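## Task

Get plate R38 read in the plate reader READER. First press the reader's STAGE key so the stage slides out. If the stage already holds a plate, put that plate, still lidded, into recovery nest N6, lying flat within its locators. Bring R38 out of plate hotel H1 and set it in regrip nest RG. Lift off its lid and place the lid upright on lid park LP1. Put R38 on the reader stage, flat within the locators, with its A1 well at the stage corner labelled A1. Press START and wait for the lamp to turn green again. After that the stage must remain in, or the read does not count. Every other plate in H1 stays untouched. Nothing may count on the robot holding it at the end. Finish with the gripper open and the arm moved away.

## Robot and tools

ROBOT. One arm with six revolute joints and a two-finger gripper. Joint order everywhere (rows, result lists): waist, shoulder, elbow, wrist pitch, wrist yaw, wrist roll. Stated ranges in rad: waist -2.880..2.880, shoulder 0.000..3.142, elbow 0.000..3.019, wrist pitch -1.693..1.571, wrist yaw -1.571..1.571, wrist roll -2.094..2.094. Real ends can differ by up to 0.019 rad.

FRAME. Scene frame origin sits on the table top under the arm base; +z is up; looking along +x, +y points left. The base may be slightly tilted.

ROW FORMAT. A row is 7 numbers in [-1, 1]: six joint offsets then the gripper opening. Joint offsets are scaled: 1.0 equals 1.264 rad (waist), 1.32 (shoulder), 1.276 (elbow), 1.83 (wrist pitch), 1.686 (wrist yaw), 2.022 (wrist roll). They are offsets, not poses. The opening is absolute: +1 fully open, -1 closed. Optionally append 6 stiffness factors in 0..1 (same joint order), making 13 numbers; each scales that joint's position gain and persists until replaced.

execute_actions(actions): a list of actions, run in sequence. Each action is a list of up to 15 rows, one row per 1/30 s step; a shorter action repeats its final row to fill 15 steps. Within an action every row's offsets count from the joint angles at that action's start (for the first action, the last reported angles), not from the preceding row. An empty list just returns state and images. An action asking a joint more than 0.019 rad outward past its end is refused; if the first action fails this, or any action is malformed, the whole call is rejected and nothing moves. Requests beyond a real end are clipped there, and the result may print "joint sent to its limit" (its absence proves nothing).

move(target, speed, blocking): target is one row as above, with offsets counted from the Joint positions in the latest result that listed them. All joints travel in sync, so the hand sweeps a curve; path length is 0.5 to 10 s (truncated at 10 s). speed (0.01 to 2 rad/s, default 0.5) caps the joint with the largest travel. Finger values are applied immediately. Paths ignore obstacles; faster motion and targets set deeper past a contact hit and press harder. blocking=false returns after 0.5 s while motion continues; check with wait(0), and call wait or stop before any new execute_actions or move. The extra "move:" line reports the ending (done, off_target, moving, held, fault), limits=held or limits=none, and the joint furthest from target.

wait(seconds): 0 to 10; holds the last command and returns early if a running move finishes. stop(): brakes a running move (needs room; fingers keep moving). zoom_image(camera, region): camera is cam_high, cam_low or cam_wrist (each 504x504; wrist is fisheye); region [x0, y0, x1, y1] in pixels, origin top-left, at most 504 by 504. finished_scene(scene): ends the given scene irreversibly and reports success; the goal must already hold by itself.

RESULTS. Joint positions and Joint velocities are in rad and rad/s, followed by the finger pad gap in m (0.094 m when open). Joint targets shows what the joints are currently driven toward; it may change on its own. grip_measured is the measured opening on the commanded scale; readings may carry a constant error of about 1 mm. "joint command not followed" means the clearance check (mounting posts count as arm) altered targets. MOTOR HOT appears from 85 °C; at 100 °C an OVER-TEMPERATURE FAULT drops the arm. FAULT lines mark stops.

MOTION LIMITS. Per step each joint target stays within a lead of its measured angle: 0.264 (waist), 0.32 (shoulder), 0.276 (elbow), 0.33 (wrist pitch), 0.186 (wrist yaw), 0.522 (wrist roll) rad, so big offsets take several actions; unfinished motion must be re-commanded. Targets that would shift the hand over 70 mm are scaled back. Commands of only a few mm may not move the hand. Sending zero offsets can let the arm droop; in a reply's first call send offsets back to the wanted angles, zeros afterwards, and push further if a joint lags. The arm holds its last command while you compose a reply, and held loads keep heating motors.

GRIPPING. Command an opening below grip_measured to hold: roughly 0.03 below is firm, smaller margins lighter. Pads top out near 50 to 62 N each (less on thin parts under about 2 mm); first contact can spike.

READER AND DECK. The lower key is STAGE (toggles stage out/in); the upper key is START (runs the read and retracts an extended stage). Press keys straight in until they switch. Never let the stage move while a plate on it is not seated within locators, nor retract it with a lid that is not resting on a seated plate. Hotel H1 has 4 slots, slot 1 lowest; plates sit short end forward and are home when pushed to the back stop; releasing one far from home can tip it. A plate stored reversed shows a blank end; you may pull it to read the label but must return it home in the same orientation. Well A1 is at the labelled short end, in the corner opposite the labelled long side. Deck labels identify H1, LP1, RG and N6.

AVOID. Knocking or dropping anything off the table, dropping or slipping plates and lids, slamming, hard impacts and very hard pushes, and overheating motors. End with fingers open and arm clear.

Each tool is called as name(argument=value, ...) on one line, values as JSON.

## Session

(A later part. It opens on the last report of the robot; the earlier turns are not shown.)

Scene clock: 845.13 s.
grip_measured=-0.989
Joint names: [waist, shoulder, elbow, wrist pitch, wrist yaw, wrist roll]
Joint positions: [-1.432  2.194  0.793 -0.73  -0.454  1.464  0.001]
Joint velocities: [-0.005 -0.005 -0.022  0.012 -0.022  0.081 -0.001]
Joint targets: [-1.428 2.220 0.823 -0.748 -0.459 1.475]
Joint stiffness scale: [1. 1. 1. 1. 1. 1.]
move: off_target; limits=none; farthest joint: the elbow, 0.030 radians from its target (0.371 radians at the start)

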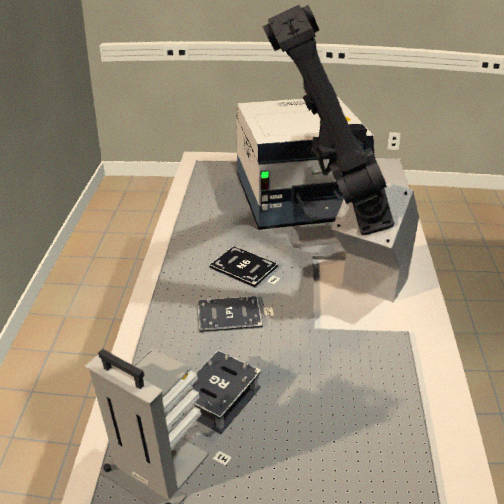

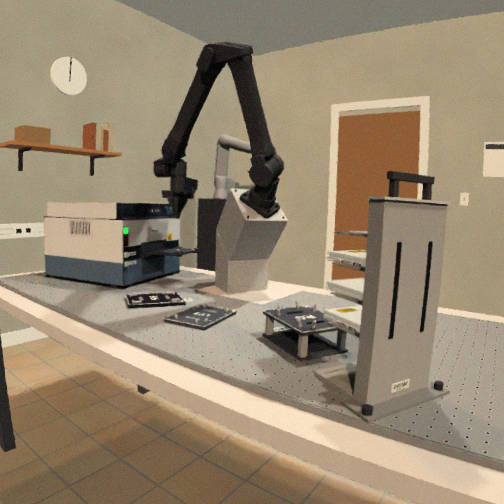

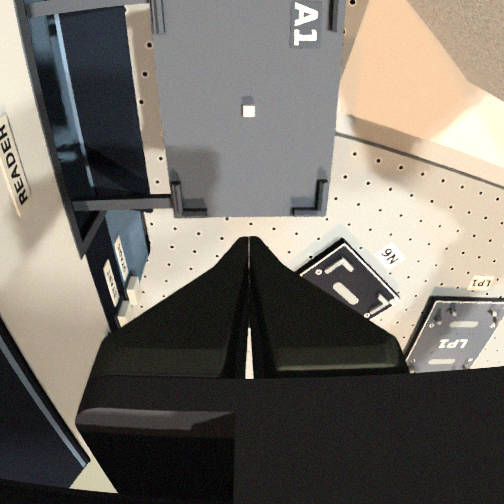

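zoom_image(camera="cam_wrist", region=[130, 0, 370, 240])

zoom_image(camera="cam_wrist", region=[130, 130, 500, 340])

Region (130, 0, 370, 240) of cam_wrist's 504x504 image, scaled by 2.100, with more detail than that image has.

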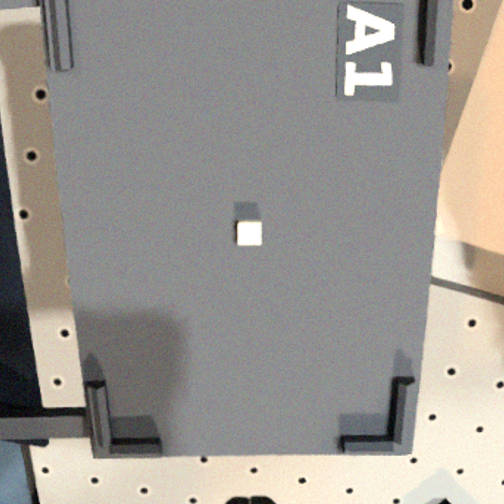

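Region (130, 130, 500, 340) of cam_wrist's 504x504 image, scaled by 1.362, with more detail than that image has; it fills the top 286 rows of this view, and the rest is white.

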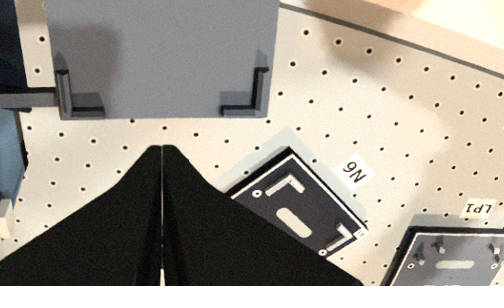

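zoom_image(camera="cam_low", region=[130, 220, 210, 280])

zoom_image(camera="cam_wrist", region=[160, 160, 340, 230])

zoom_image(camera="cam_wrist", region=[130, 0, 370, 60])

Region (130, 220, 210, 280) of cam_low's 504x504 image, scaled by 6.300, with more detail than that image has; it fills the top 378 rows of this view, and the rest is white.

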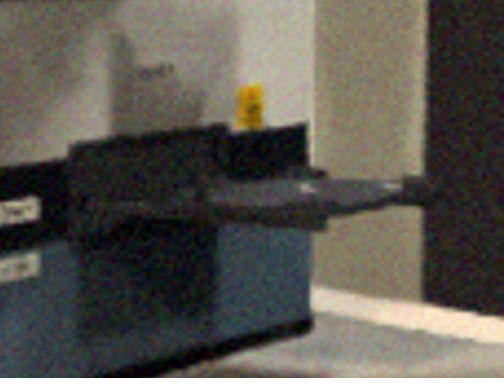

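Region (160, 160, 340, 230) of cam_wrist's 504x504 image, scaled by 2.800, with more detail than that image has.

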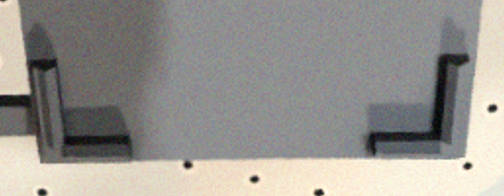

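Region (130, 0, 370, 60) of cam_wrist's 504x504 image, scaled by 2.100, with more detail than that image has; it fills the top 126 rows of this view, and the rest is white.

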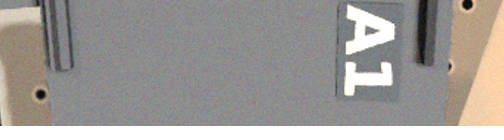

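move(target=[0.7911, -0.2947, -0.174, 0.3825, 0.0237, -0.3195, -1], speed=0.8)

move(target=[0.7595, -0.3114, -0.1795, 0.8251, 0.0308, -0.3309, 1], speed=0.9)

Scene clock: 959.87 s.
grip_measured=-0.989
Joint names: [waist, shoulder, elbow, wrist pitch, wrist yaw, wrist roll]
Joint positions: [-0.429  1.819  0.575 -0.051 -0.418  0.83   0.001]
Joint velocities: [-0.005  0.005 -0.002 -0.007  0.066 -0.051 -0.001]
Joint targets: [-0.433 1.805 0.570 -0.030 -0.414 0.819]
Joint stiffness scale: [1. 1. 1. 1. 1. 1.]
move: done; limits=none; farthest joint: the wrist pitch, 0.020 radians from its target (0.700 radians at the start)

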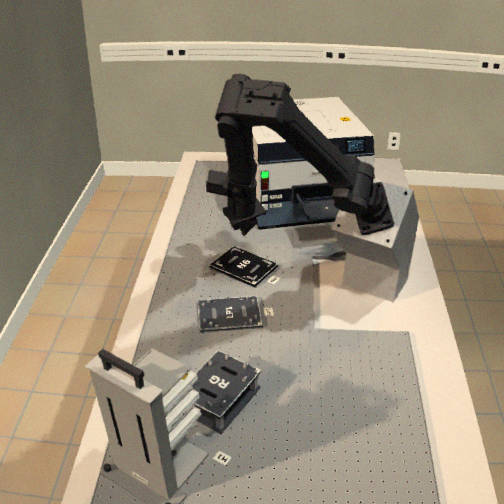

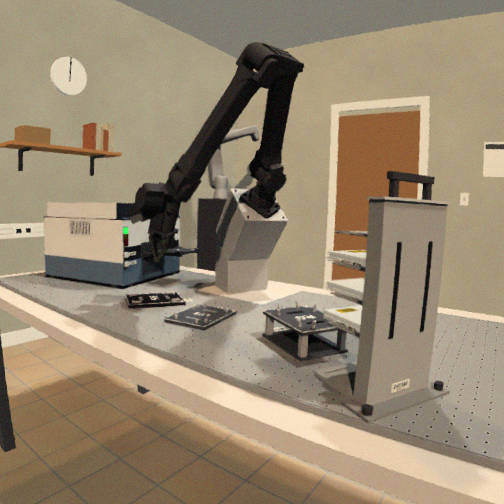

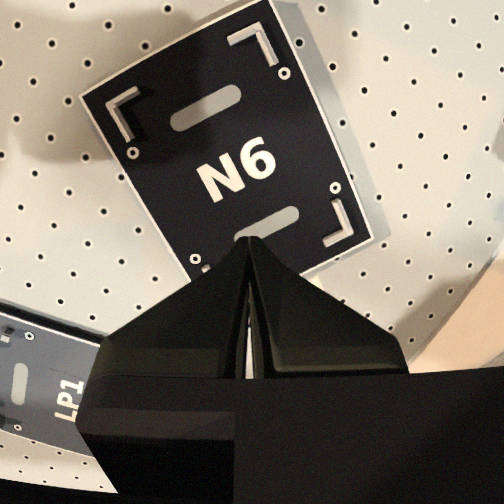

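Scene clock: 962.33 s.
grip_measured=+1.000
Joint names: [waist, shoulder, elbow, wrist pitch, wrist yaw, wrist roll]
Joint positions: [ 0.528  1.424  0.352  1.43  -0.371  0.171  0.094]
Joint velocities: [-0.005 -0.005  0.007 -0.007 -0.022  0.051  0.   ]
Joint targets: [0.531 1.408 0.346 1.459 -0.367 0.160]
Joint stiffness scale: [1. 1. 1. 1. 1. 1.]
move: off_target; limits=none; farthest joint: the wrist pitch, 0.029 radians from its target (1.509 radians at the start)

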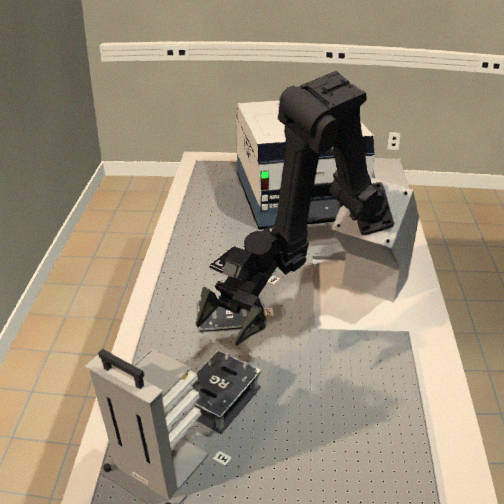

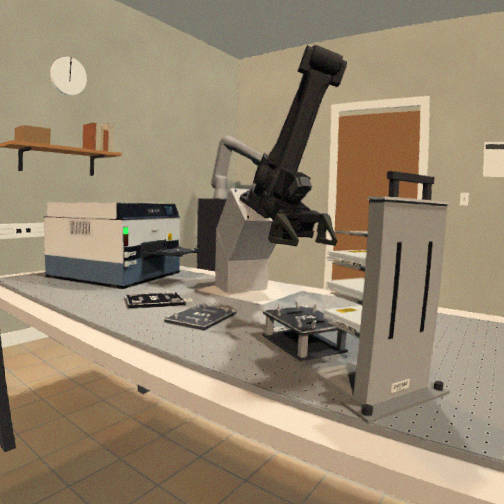

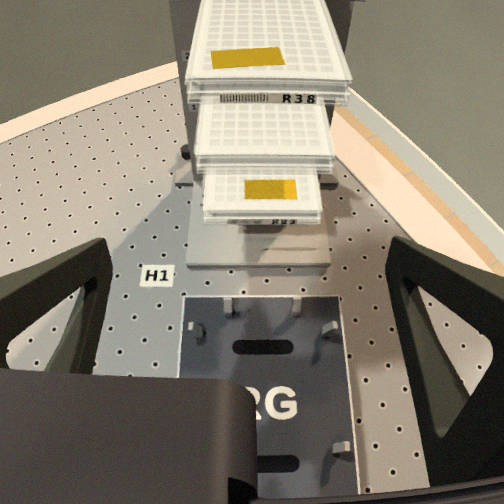

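zoom_image(camera="cam_wrist", region=[170, 40, 370, 240])

Region (170, 40, 370, 240) of cam_wrist's 504x504 image, scaled by 2.520, with more detail than that image has.

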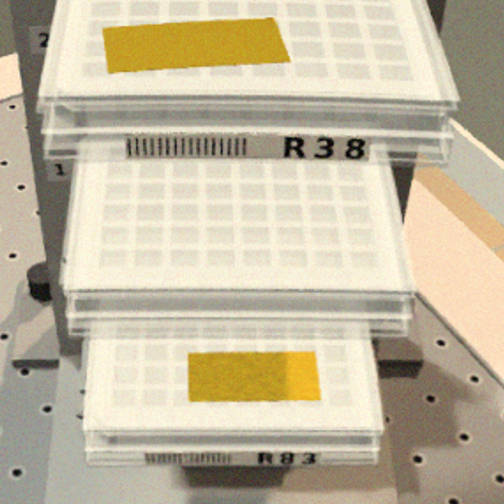

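zoom_image(camera="cam_wrist", region=[0, 90, 240, 370])

zoom_image(camera="cam_wrist", region=[170, 230, 440, 500])

Region (0, 90, 240, 370) of cam_wrist's 504x504 image, scaled by 1.800, with more detail than that image has; it fills the left 432 columns of this view, and the rest is white.

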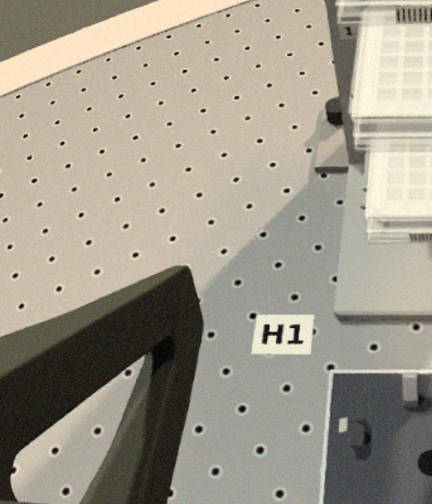

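Region (170, 230, 440, 500) of cam_wrist's 504x504 image, scaled by 1.867, with more detail than that image has.

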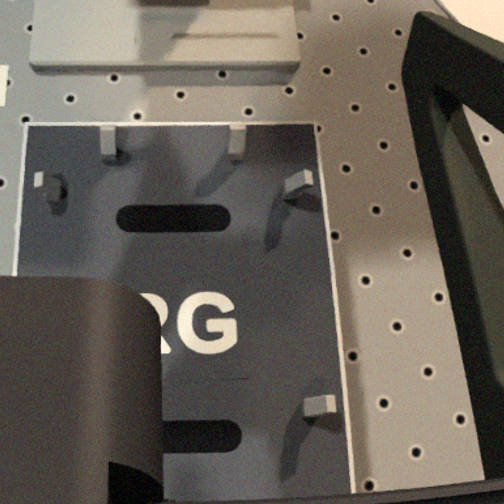

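zoom_image(camera="cam_low", region=[255, 160, 385, 290])

zoom_image(camera="cam_high", region=[180, 230, 300, 350])

Region (255, 160, 385, 290) of cam_low's 504x504 image, scaled by 3.877, with more detail than that image has.

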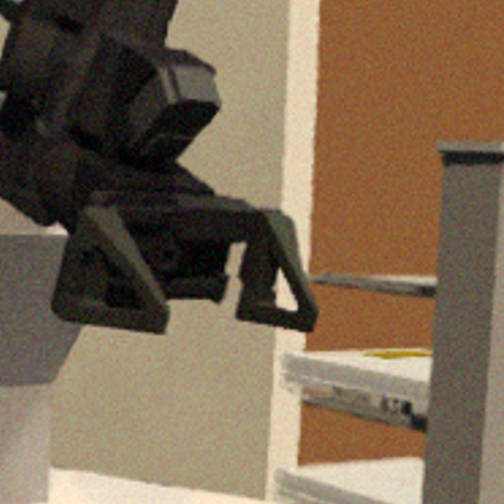

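Region (180, 230, 300, 350) of cam_high's 504x504 image, scaled by 4.200, with more detail than that image has.

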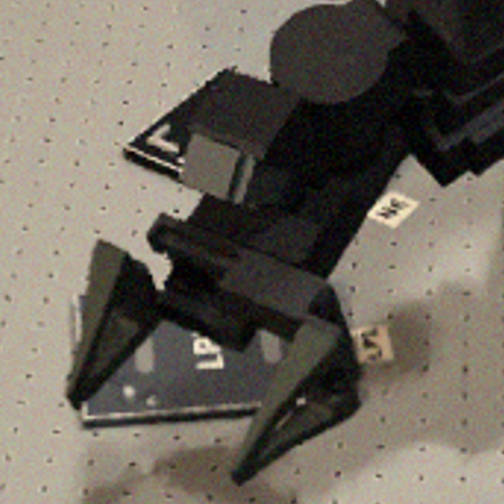

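zoom_image(camera="cam_wrist", region=[175, 60, 235, 120])

zoom_image(camera="cam_wrist", region=[305, 60, 365, 120])

Region (175, 60, 235, 120) of cam_wrist's 504x504 image, scaled by 8.400, with more detail than that image has.

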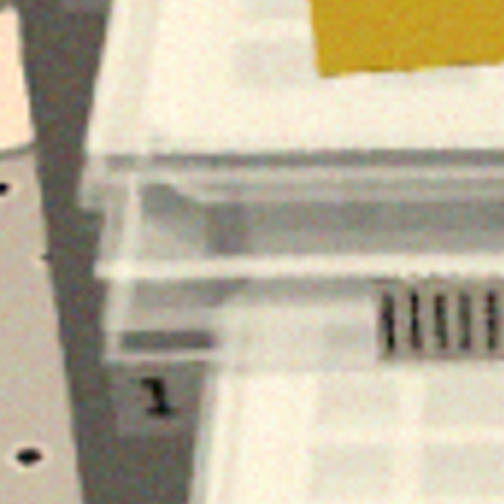

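Region (305, 60, 365, 120) of cam_wrist's 504x504 image, scaled by 8.400, with more detail than that image has.

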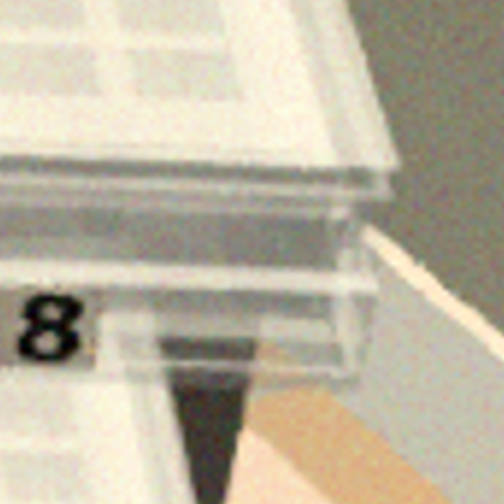

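zoom_image(camera="cam_wrist", region=[360, 220, 504, 500])

zoom_image(camera="cam_wrist", region=[370, 225, 450, 305])

Region (360, 220, 504, 500) of cam_wrist's 504x504 image, scaled by 1.800, with more detail than that image has; it fills the left 259 columns of this view, and the rest is white.

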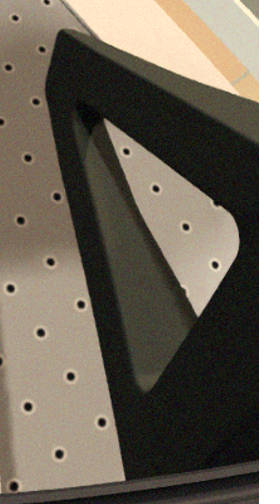

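Region (370, 225, 450, 305) of cam_wrist's 504x504 image, scaled by 6.300, with more detail than that image has.

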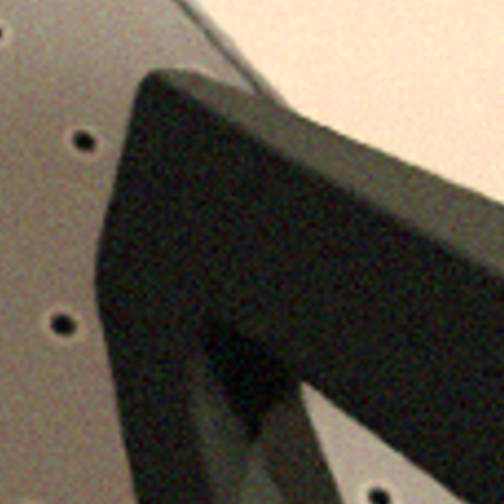

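zoom_image(camera="cam_wrist", region=[0, 220, 150, 390])

Region (0, 220, 150, 390) of cam_wrist's 504x504 image, scaled by 2.965, with more detail than that image has; it fills the left 445 columns of this view, and the rest is white.

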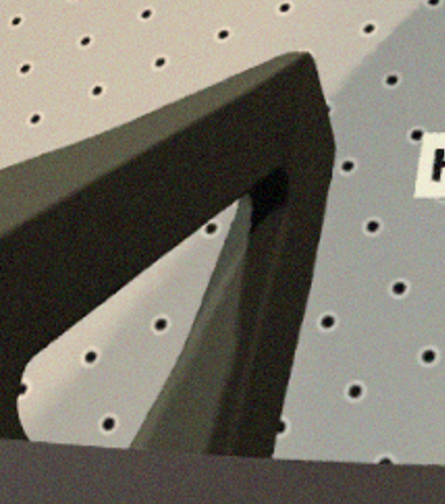

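move(target=[0.0513, -0.1605, 0.2383, -0.4343, 0.0286, -0.0607, 1], speed=0.6)

Scene clock: 1084.20 s.
grip_measured=+1.000
Joint names: [waist, shoulder, elbow, wrist pitch, wrist yaw, wrist roll]
Joint positions: [ 0.581  1.234  0.636  0.656 -0.327  0.06   0.094]
Joint velocities: [-0.015 -0.015 -0.017 -0.002 -0.007 -0.007  0.   ]
Joint targets: [0.593 1.212 0.656 0.635 -0.323 0.049]
Joint stiffness scale: [1. 1. 1. 1. 1. 1.]
move: off_target; limits=none; farthest joint: the shoulder, 0.022 radians from its target (0.211 radians at the start)

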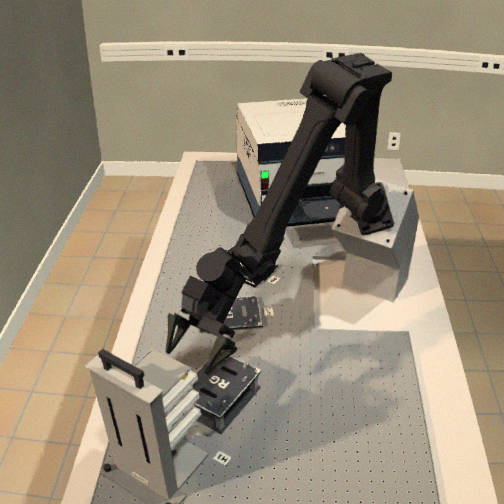

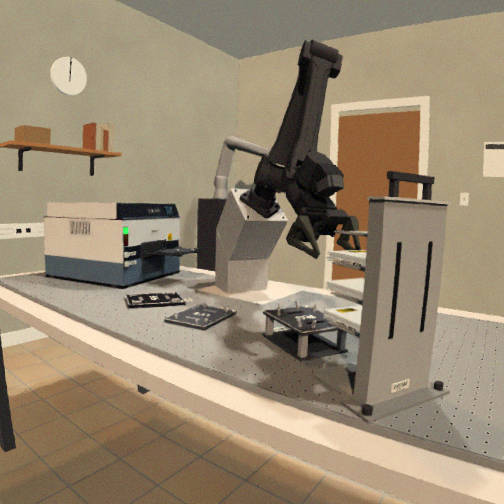

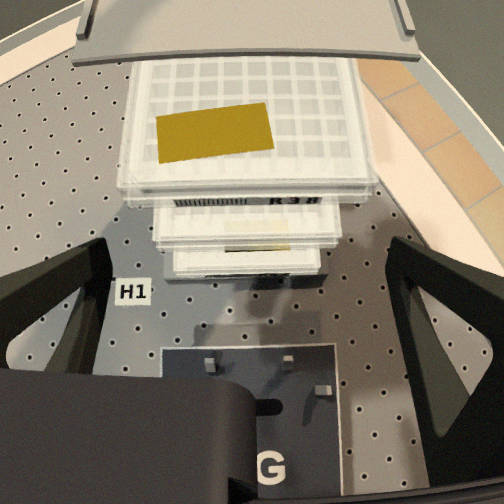

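execute_actions(actions=[])

Scene clock: 1115.67 s.
grip_measured=+1.000
Joint names: [waist, shoulder, elbow, wrist pitch, wrist yaw, wrist roll]
Joint positions: [ 0.581  1.234  0.636  0.656 -0.327  0.059  0.094]
Joint velocities: [-0.005 -0.015 -0.002  0.002 -0.007 -0.022  0.   ]
Joint targets: [0.593 1.212 0.656 0.635 -0.323 0.049]
Joint stiffness scale: [1. 1. 1. 1. 1. 1.]

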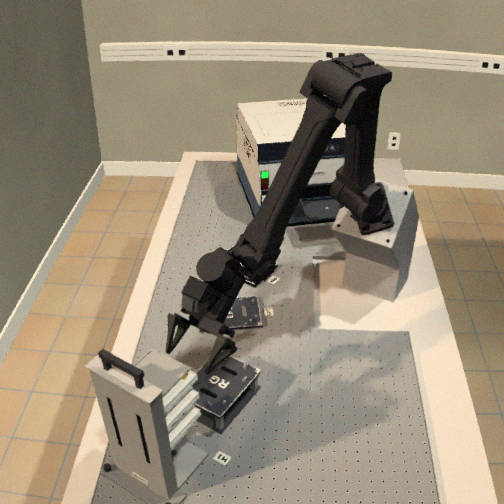

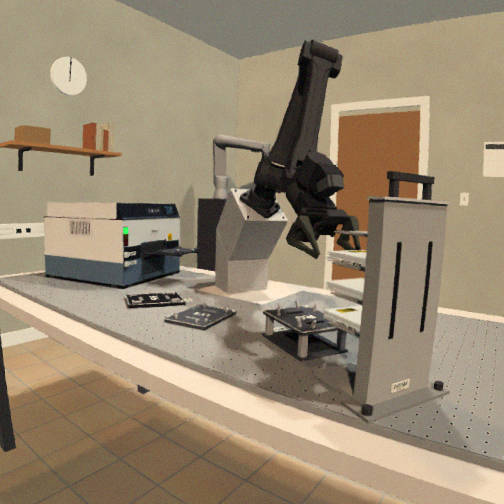

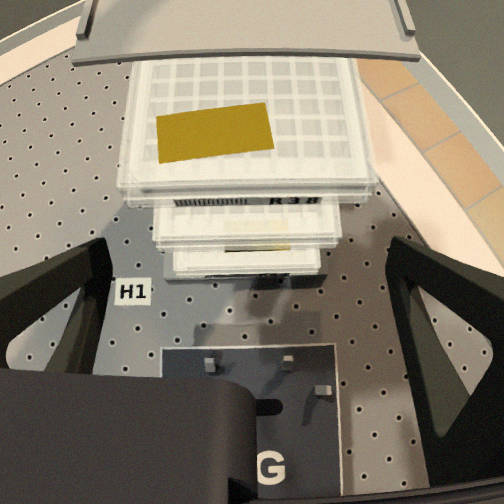

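zoom_image(camera="cam_wrist", region=[90, 150, 190, 230])

zoom_image(camera="cam_wrist", region=[310, 150, 410, 230])

Region (90, 150, 190, 230) of cam_wrist's 504x504 image, scaled by 5.040, with more detail than that image has; it fills the top 403 rows of this view, and the rest is white.

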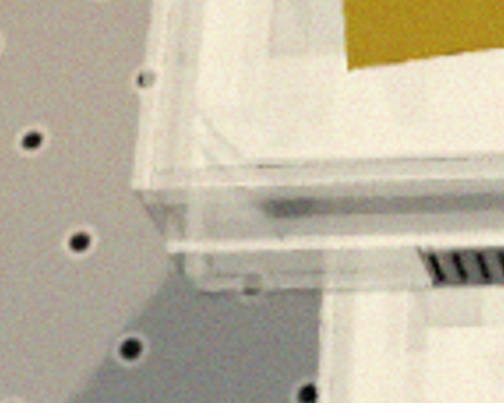

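Region (310, 150, 410, 230) of cam_wrist's 504x504 image, scaled by 5.040, with more detail than that image has; it fills the top 403 rows of this view, and the rest is white.

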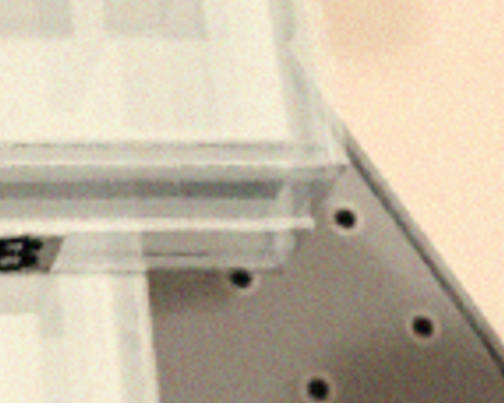

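zoom_image(camera="cam_wrist", region=[60, 40, 190, 140])

zoom_image(camera="cam_wrist", region=[310, 40, 440, 140])

Region (60, 40, 190, 140) of cam_wrist's 504x504 image, scaled by 3.877, with more detail than that image has; it fills the top 388 rows of this view, and the rest is white.

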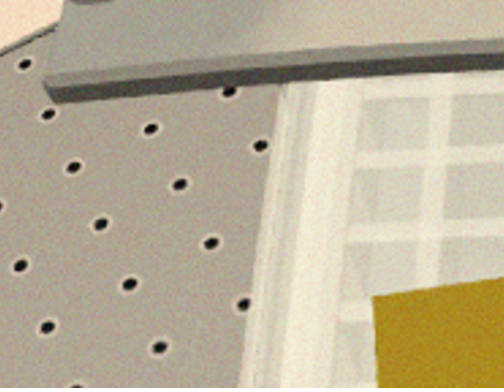

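Region (310, 40, 440, 140) of cam_wrist's 504x504 image, scaled by 3.877, with more detail than that image has; it fills the top 388 rows of this view, and the rest is white.

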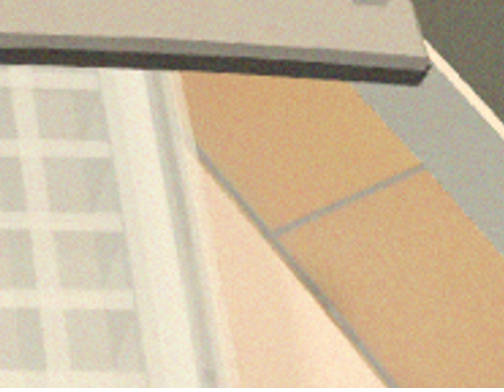

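move(target=[0.0208, 0.0227, 0.0871, -0.0495, 0.0046, -0.0092, 1], speed=0.15)

Scene clock: 1216.67 s.
grip_measured=+1.000
Joint names: [waist, shoulder, elbow, wrist pitch, wrist yaw, wrist roll]
Joint positions: [ 0.596  1.234  0.722  0.586 -0.324  0.051  0.094]
Joint velocities: [-0.015 -0.005  0.007  0.002 -0.022 -0.037  0.   ]
Joint targets: [0.608 1.264 0.747 0.565 -0.320 0.040]
Joint stiffness scale: [1. 1. 1. 1. 1. 1.]
move: off_target; limits=none; farthest joint: the shoulder, 0.030 radians from its target (0.030 radians at the start)

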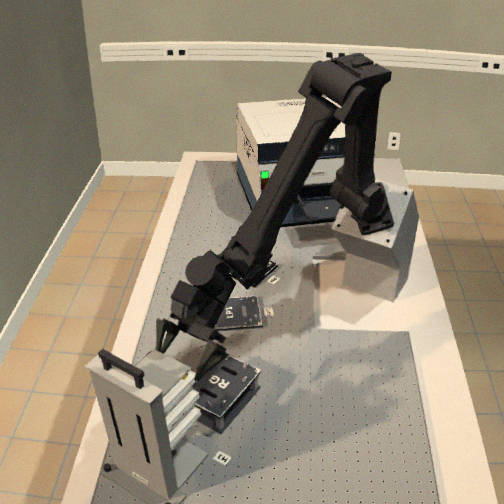

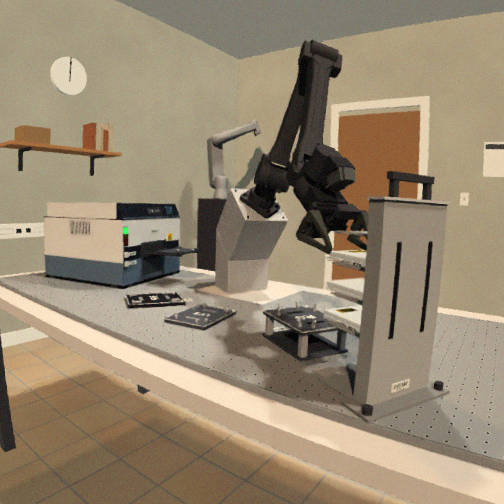

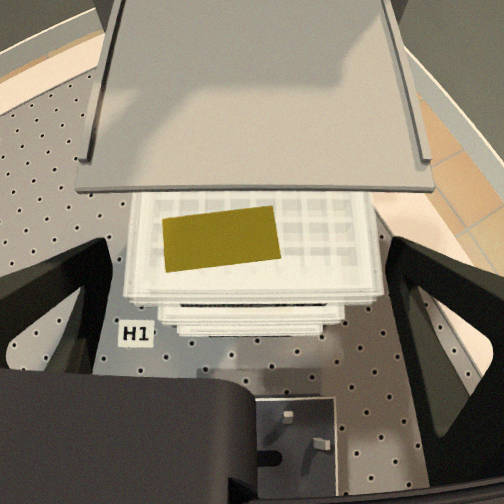

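execute_actions(actions=[[[0.0095,0.026,0.0196,-0.0115,0.0024,-0.0054,1],[0.0095,0.029,0.0196,-0.0115,0.0024,-0.0054,1],[0.0095,0.032,0.0196,-0.0115,0.0024,-0.0054,1],[0.0095,0.034,0.0196,-0.0115,0.0024,-0.0054,1],[0.0095,0.036,0.0196,-0.0115,0.0024,-0.0054,1],[0.0095,0.038,0.0196,-0.0115,0.0024,-0.0054,1],[0.0095,0.040,0.0196,-0.0115,0.0024,-0.0054,1],[0.0095,0.0415,0.0196,-0.0115,0.0024,-0.0054,1]]])

Scene clock: 1227.03 s.
grip_measured=+1.000
Joint names: [waist, shoulder, elbow, wrist pitch, wrist yaw, wrist roll]
Joint positions: [ 0.596  1.265  0.722  0.586 -0.324  0.051  0.094]
Joint velocities: [-0.015 -0.015  0.002 -0.012 -0.037  0.022  0.   ]
Joint targets: [0.608 1.289 0.747 0.565 -0.320 0.040]
Joint stiffness scale: [1. 1. 1. 1. 1. 1.]

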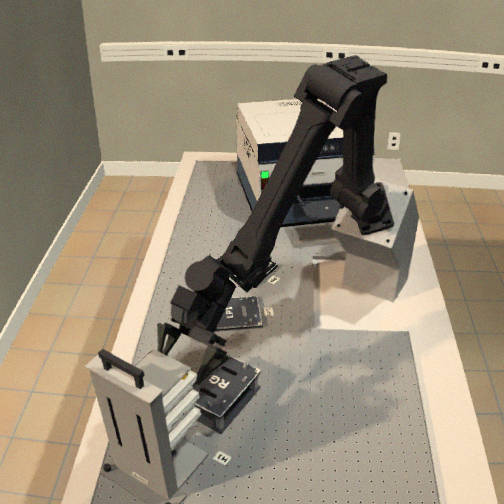

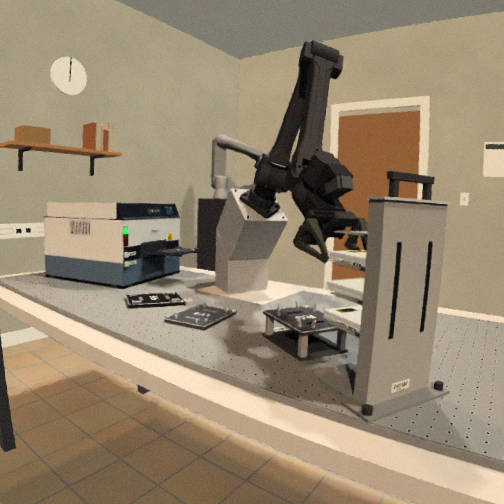

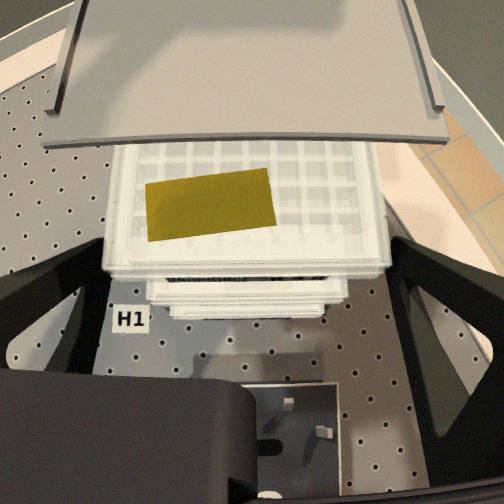

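execute_actions(actions=[[[0.0098,0.0182,0.022,-0.0125,0.0025,-0.0056,1],[0.0101,0.0182,0.0245,-0.0136,0.0026,-0.0058,1],[0.0104,0.0182,0.027,-0.0146,0.0027,-0.006,1],[0.0107,0.0182,0.0295,-0.0157,0.0028,-0.0061,1],[0.011,0.0182,0.032,-0.0167,0.0029,-0.0063,1],[0.0113,0.0182,0.0345,-0.0178,0.003,-0.0064,1],[0.0115,0.0182,0.037,-0.0188,0.0031,-0.0066,1],[0.0117,0.0182,0.0395,-0.0199,0.0032,-0.0067,1],[0.0119,0.0182,0.042,-0.0209,0.0033,-0.0068,1],[0.0121,0.0182,0.0438,-0.0219,0.0034,-0.0069,1]]])

Scene clock: 1232.40 s.
grip_measured=+1.000
Joint names: [waist, shoulder, elbow, wrist pitch, wrist yaw, wrist roll]
Joint positions: [ 0.599  1.265  0.752  0.568 -0.323  0.048  0.094]
Joint velocities: [-0.005  0.005 -0.007 -0.012  0.037 -0.095  0.   ]
Joint targets: [0.611 1.289 0.777 0.546 -0.319 0.037]
Joint stiffness scale: [1. 1. 1. 1. 1. 1.]

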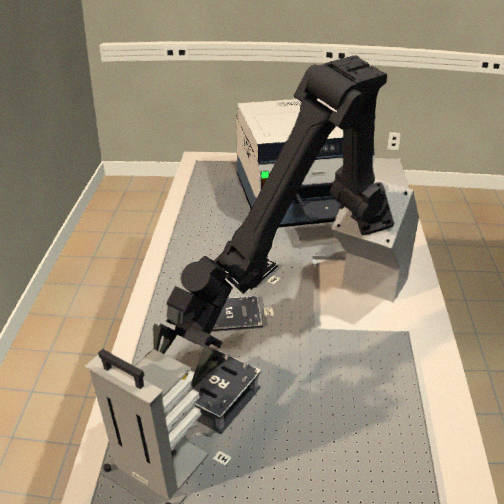

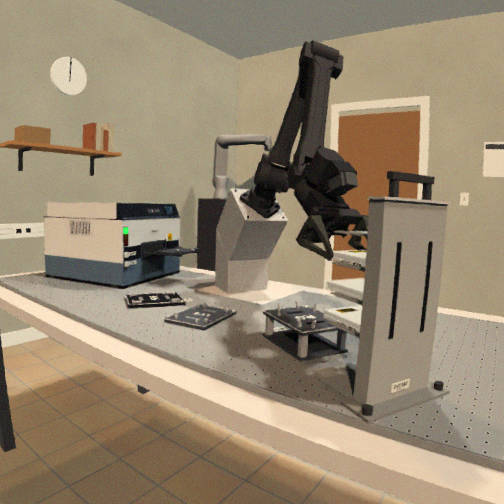

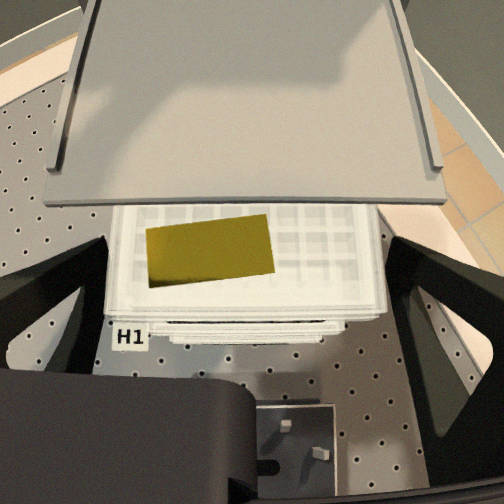

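zoom_image(camera="cam_wrist", region=[80, 200, 180, 340])

zoom_image(camera="cam_wrist", region=[320, 200, 420, 340])

Region (80, 200, 180, 340) of cam_wrist's 504x504 image, scaled by 3.600, with more detail than that image has; it fills the left 360 columns of this view, and the rest is white.

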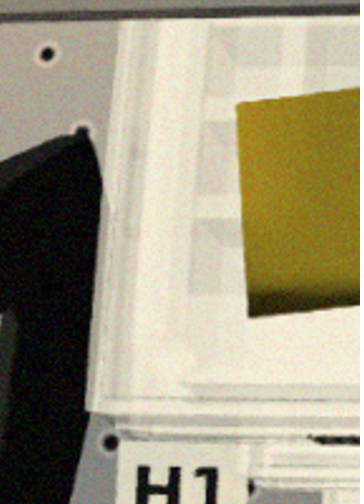

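Region (320, 200, 420, 340) of cam_wrist's 504x504 image, scaled by 3.600, with more detail than that image has; it fills the left 360 columns of this view, and the rest is white.

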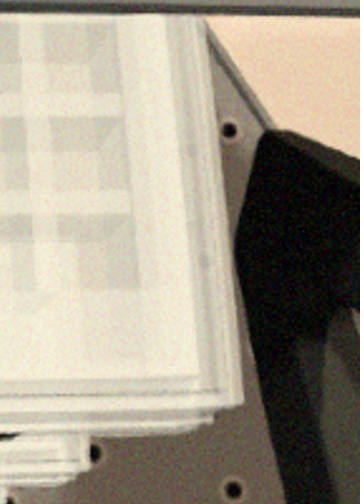

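execute_actions(actions=[[[0.0095,0.0182,0.0196,-0.012,-0.001,-0.006,0.97],[0.0095,0.0182,0.0196,-0.012,-0.003,-0.0065,0.95],[0.0095,0.0182,0.0196,-0.012,-0.0045,-0.007,0.93],[0.0095,0.0182,0.0196,-0.012,-0.0055,-0.0075,0.91],[0.0095,0.0182,0.0196,-0.012,-0.0065,-0.0079,0.9],[0.0095,0.0182,0.0196,-0.012,-0.0065,-0.0079,0.89],[0.0095,0.0182,0.0196,-0.012,-0.0065,-0.0079,0.88],[0.0095,0.0182,0.0196,-0.012,-0.0065,-0.0079,0.875],[0.0095,0.0182,0.0196,-0.012,-0.0065,-0.0079,0.87]]])

Scene clock: 1260.90 s.
grip_measured=+0.872
Joint names: [waist, shoulder, elbow, wrist pitch, wrist yaw, wrist roll]
Joint positions: [ 0.599  1.265  0.752  0.567 -0.329  0.042  0.088]
Joint velocities: [ 0.005 -0.015  0.002  0.002  0.007 -0.007 -0.   ]
Joint targets: [0.611 1.289 0.777 0.546 -0.334 0.032]
Joint stiffness scale: [1. 1. 1. 1. 1. 1.]

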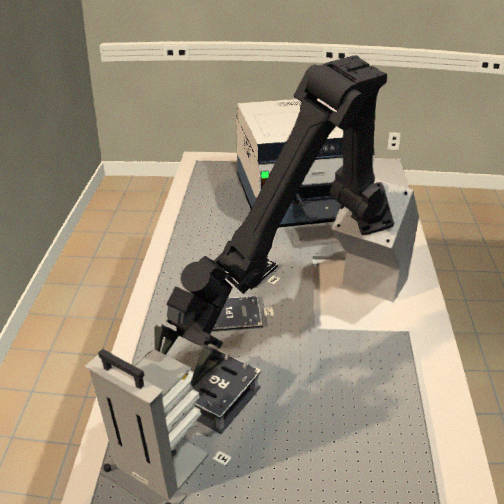

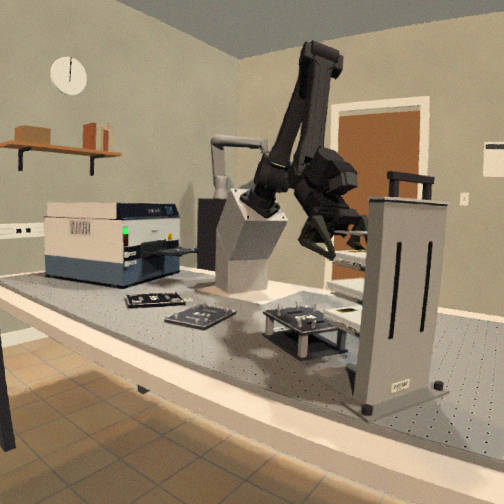

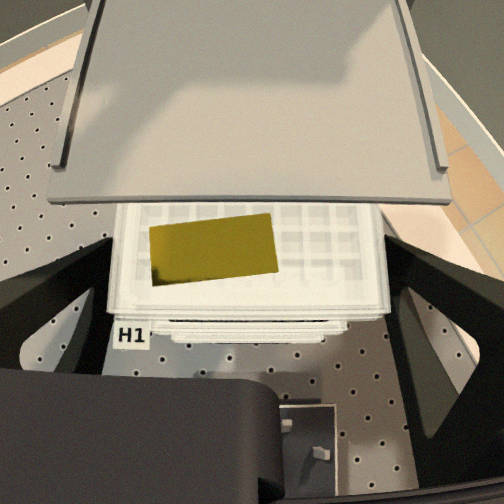

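execute_actions(actions=[[[0.0095,0.0182,0.0196,-0.0115,-0.003,-0.005,0.86],[0.0095,0.0182,0.0196,-0.0115,-0.003,-0.005,0.85],[0.0095,0.0182,0.0196,-0.0115,-0.003,-0.005,0.845],[0.0095,0.0182,0.0196,-0.0115,-0.003,-0.005,0.84],[0.0095,0.0182,0.0196,-0.0115,-0.003,-0.005,0.835],[0.0095,0.0182,0.0196,-0.0115,-0.003,-0.005,0.83],[0.0095,0.0182,0.0196,-0.0115,-0.003,-0.005,0.825],[0.0095,0.0182,0.0196,-0.0115,-0.003,-0.005,0.82],[0.0095,0.0182,0.0196,-0.0115,-0.003,-0.005,0.815],[0.0095,0.0182,0.0196,-0.0115,-0.003,-0.005,0.81],[0.0095,0.0182,0.0196,-0.0115,-0.003,-0.005,0.805],[0.0095,0.0182,0.0196,-0.0115,-0.003,-0.005,0.80],[0.0095,0.0182,0.0196,-0.0115,-0.003,-0.005,0.795],[0.0095,0.0182,0.0196,-0.0115,-0.003,-0.005,0.79]]])

Scene clock: 1266.97 s.
grip_measured=+0.804
Joint names: [waist, shoulder, elbow, wrist pitch, wrist yaw, wrist roll]
Joint positions: [ 0.599  1.265  0.752  0.567 -0.33   0.042  0.085]
Joint velocities: [-0.005 -0.015 -0.002  0.012 -0.037 -0.037 -0.   ]
Joint targets: [0.611 1.289 0.777 0.546 -0.334 0.032]
Joint stiffness scale: [1. 1. 1. 1. 1. 1.]

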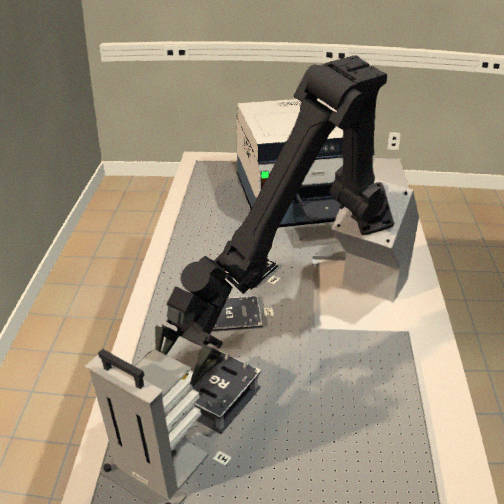

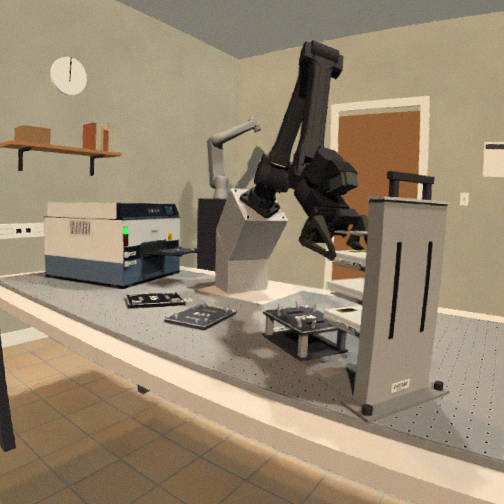

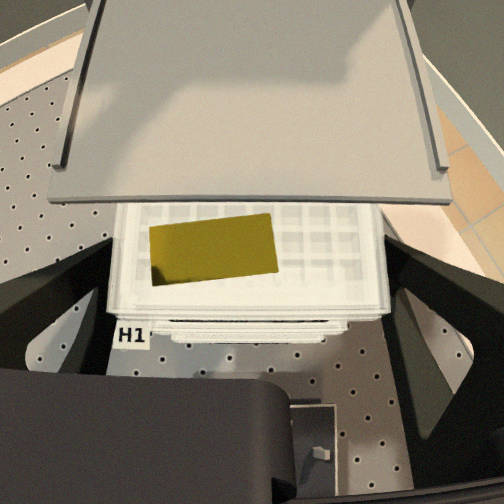

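execute_actions(actions=[[[0.004,0.005,0.015,-0.0115,-0.0024,-0.003,0.784],[-0.002,-0.007,0.010,-0.0115,-0.0024,-0.002,0.778],[-0.007,-0.017,0.005,-0.0115,-0.0024,0,0.772],[-0.0095,-0.022,0.001,-0.0115,-0.0024,0,0.772],[-0.0102,-0.025,-0.0024,-0.012,-0.0029,0,0.772],[-0.011,-0.0275,-0.004,-0.013,-0.0035,0,0.772],[-0.0117,-0.030,-0.0056,-0.014,-0.004,0,0.772],[-0.0125,-0.032,-0.0072,-0.015,-0.0046,0,0.772],[-0.0132,-0.034,-0.0088,-0.016,-0.0051,0,0.772],[-0.014,-0.036,-0.0104,-0.017,-0.0057,0,0.772],[-0.0147,-0.038,-0.012,-0.018,-0.0062,0,0.772],[-0.0154,-0.040,-0.0135,-0.019,-0.0068,0,0.772],[-0.0161,-0.0412,-0.015,-0.0197,-0.0073,0,0.772]]])

Scene clock: 1323.73 s.
grip_measured=+0.795
Joint names: [waist, shoulder, elbow, wrist pitch, wrist yaw, wrist roll]
Joint positions: [ 0.592  1.244  0.735  0.55  -0.338  0.042  0.084]
Joint velocities: [-0.024 -0.044 -0.037 -0.037 -0.022  0.168 -0.001]
Joint targets: [0.579 1.211 0.733 0.531 -0.342 0.042]
Joint stiffness scale: [1. 1. 1. 1. 1. 1.]

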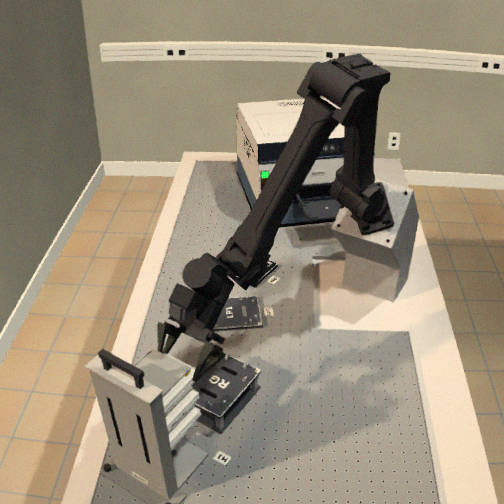

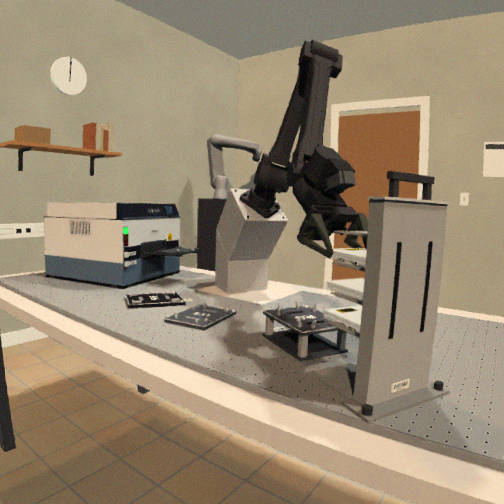

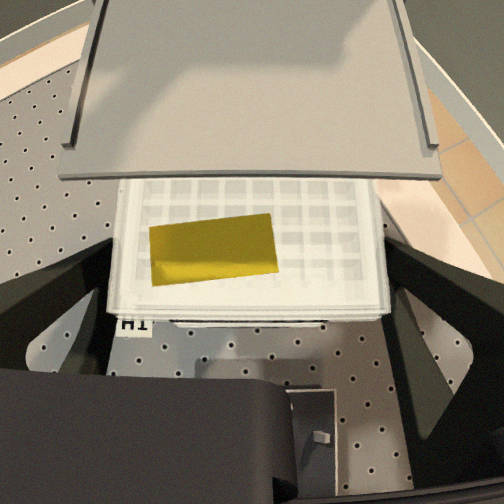

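wait(seconds=0)

Scene clock: 1329.00 s.
grip_measured=+0.795
Joint names: [waist, shoulder, elbow, wrist pitch, wrist yaw, wrist roll]
Joint positions: [ 0.591  1.242  0.734  0.549 -0.338  0.042  0.084]
Joint velocities: [ 0.015 -0.005 -0.007 -0.002 -0.066 -0.022  0.   ]
Joint targets: [0.579 1.210 0.733 0.531 -0.342 0.042]
Joint stiffness scale: [1. 1. 1. 1. 1. 1.]

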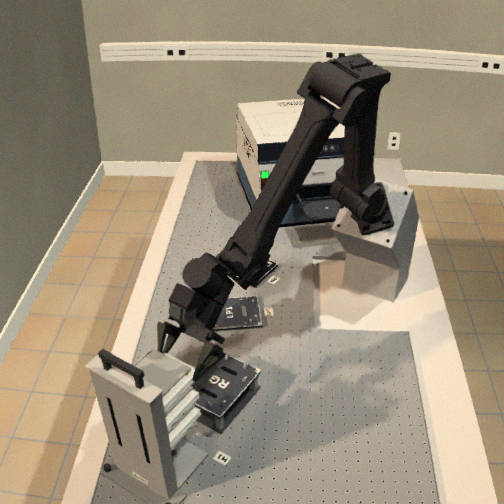

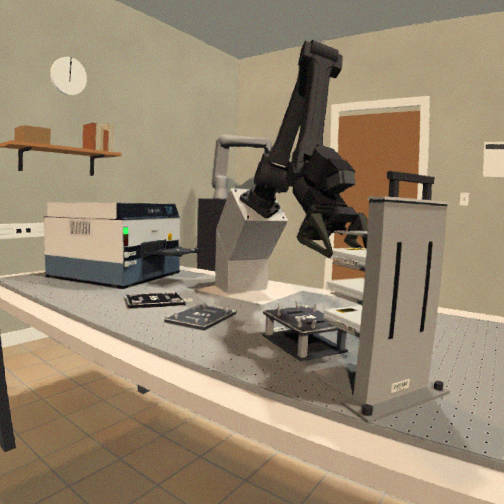

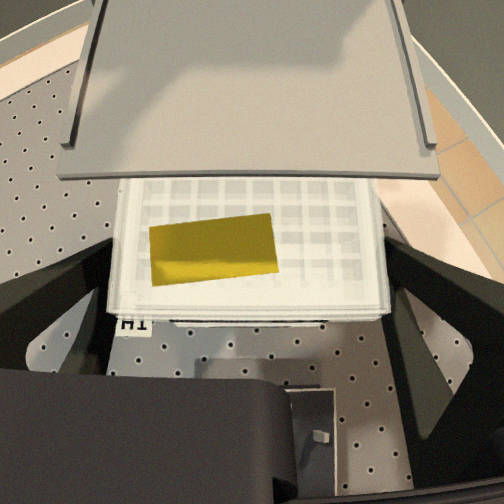

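zoom_image(camera="cam_low", region=[290, 200, 390, 300])

zoom_image(camera="cam_wrist", region=[90, 270, 250, 350])

Region (290, 200, 390, 300) of cam_low's 504x504 image, scaled by 5.040, with more detail than that image has.

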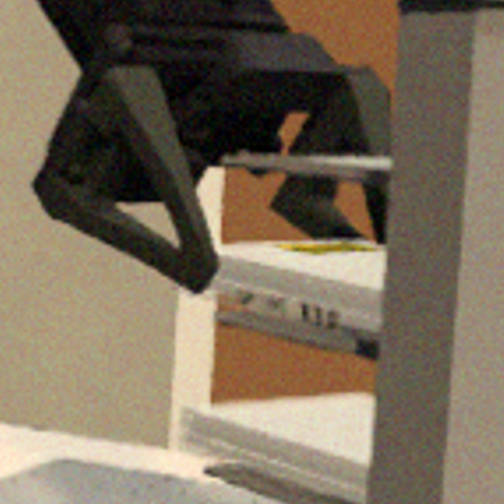

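Region (90, 270, 250, 350) of cam_wrist's 504x504 image, scaled by 3.150, with more detail than that image has.

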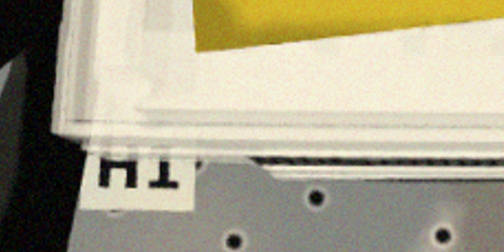

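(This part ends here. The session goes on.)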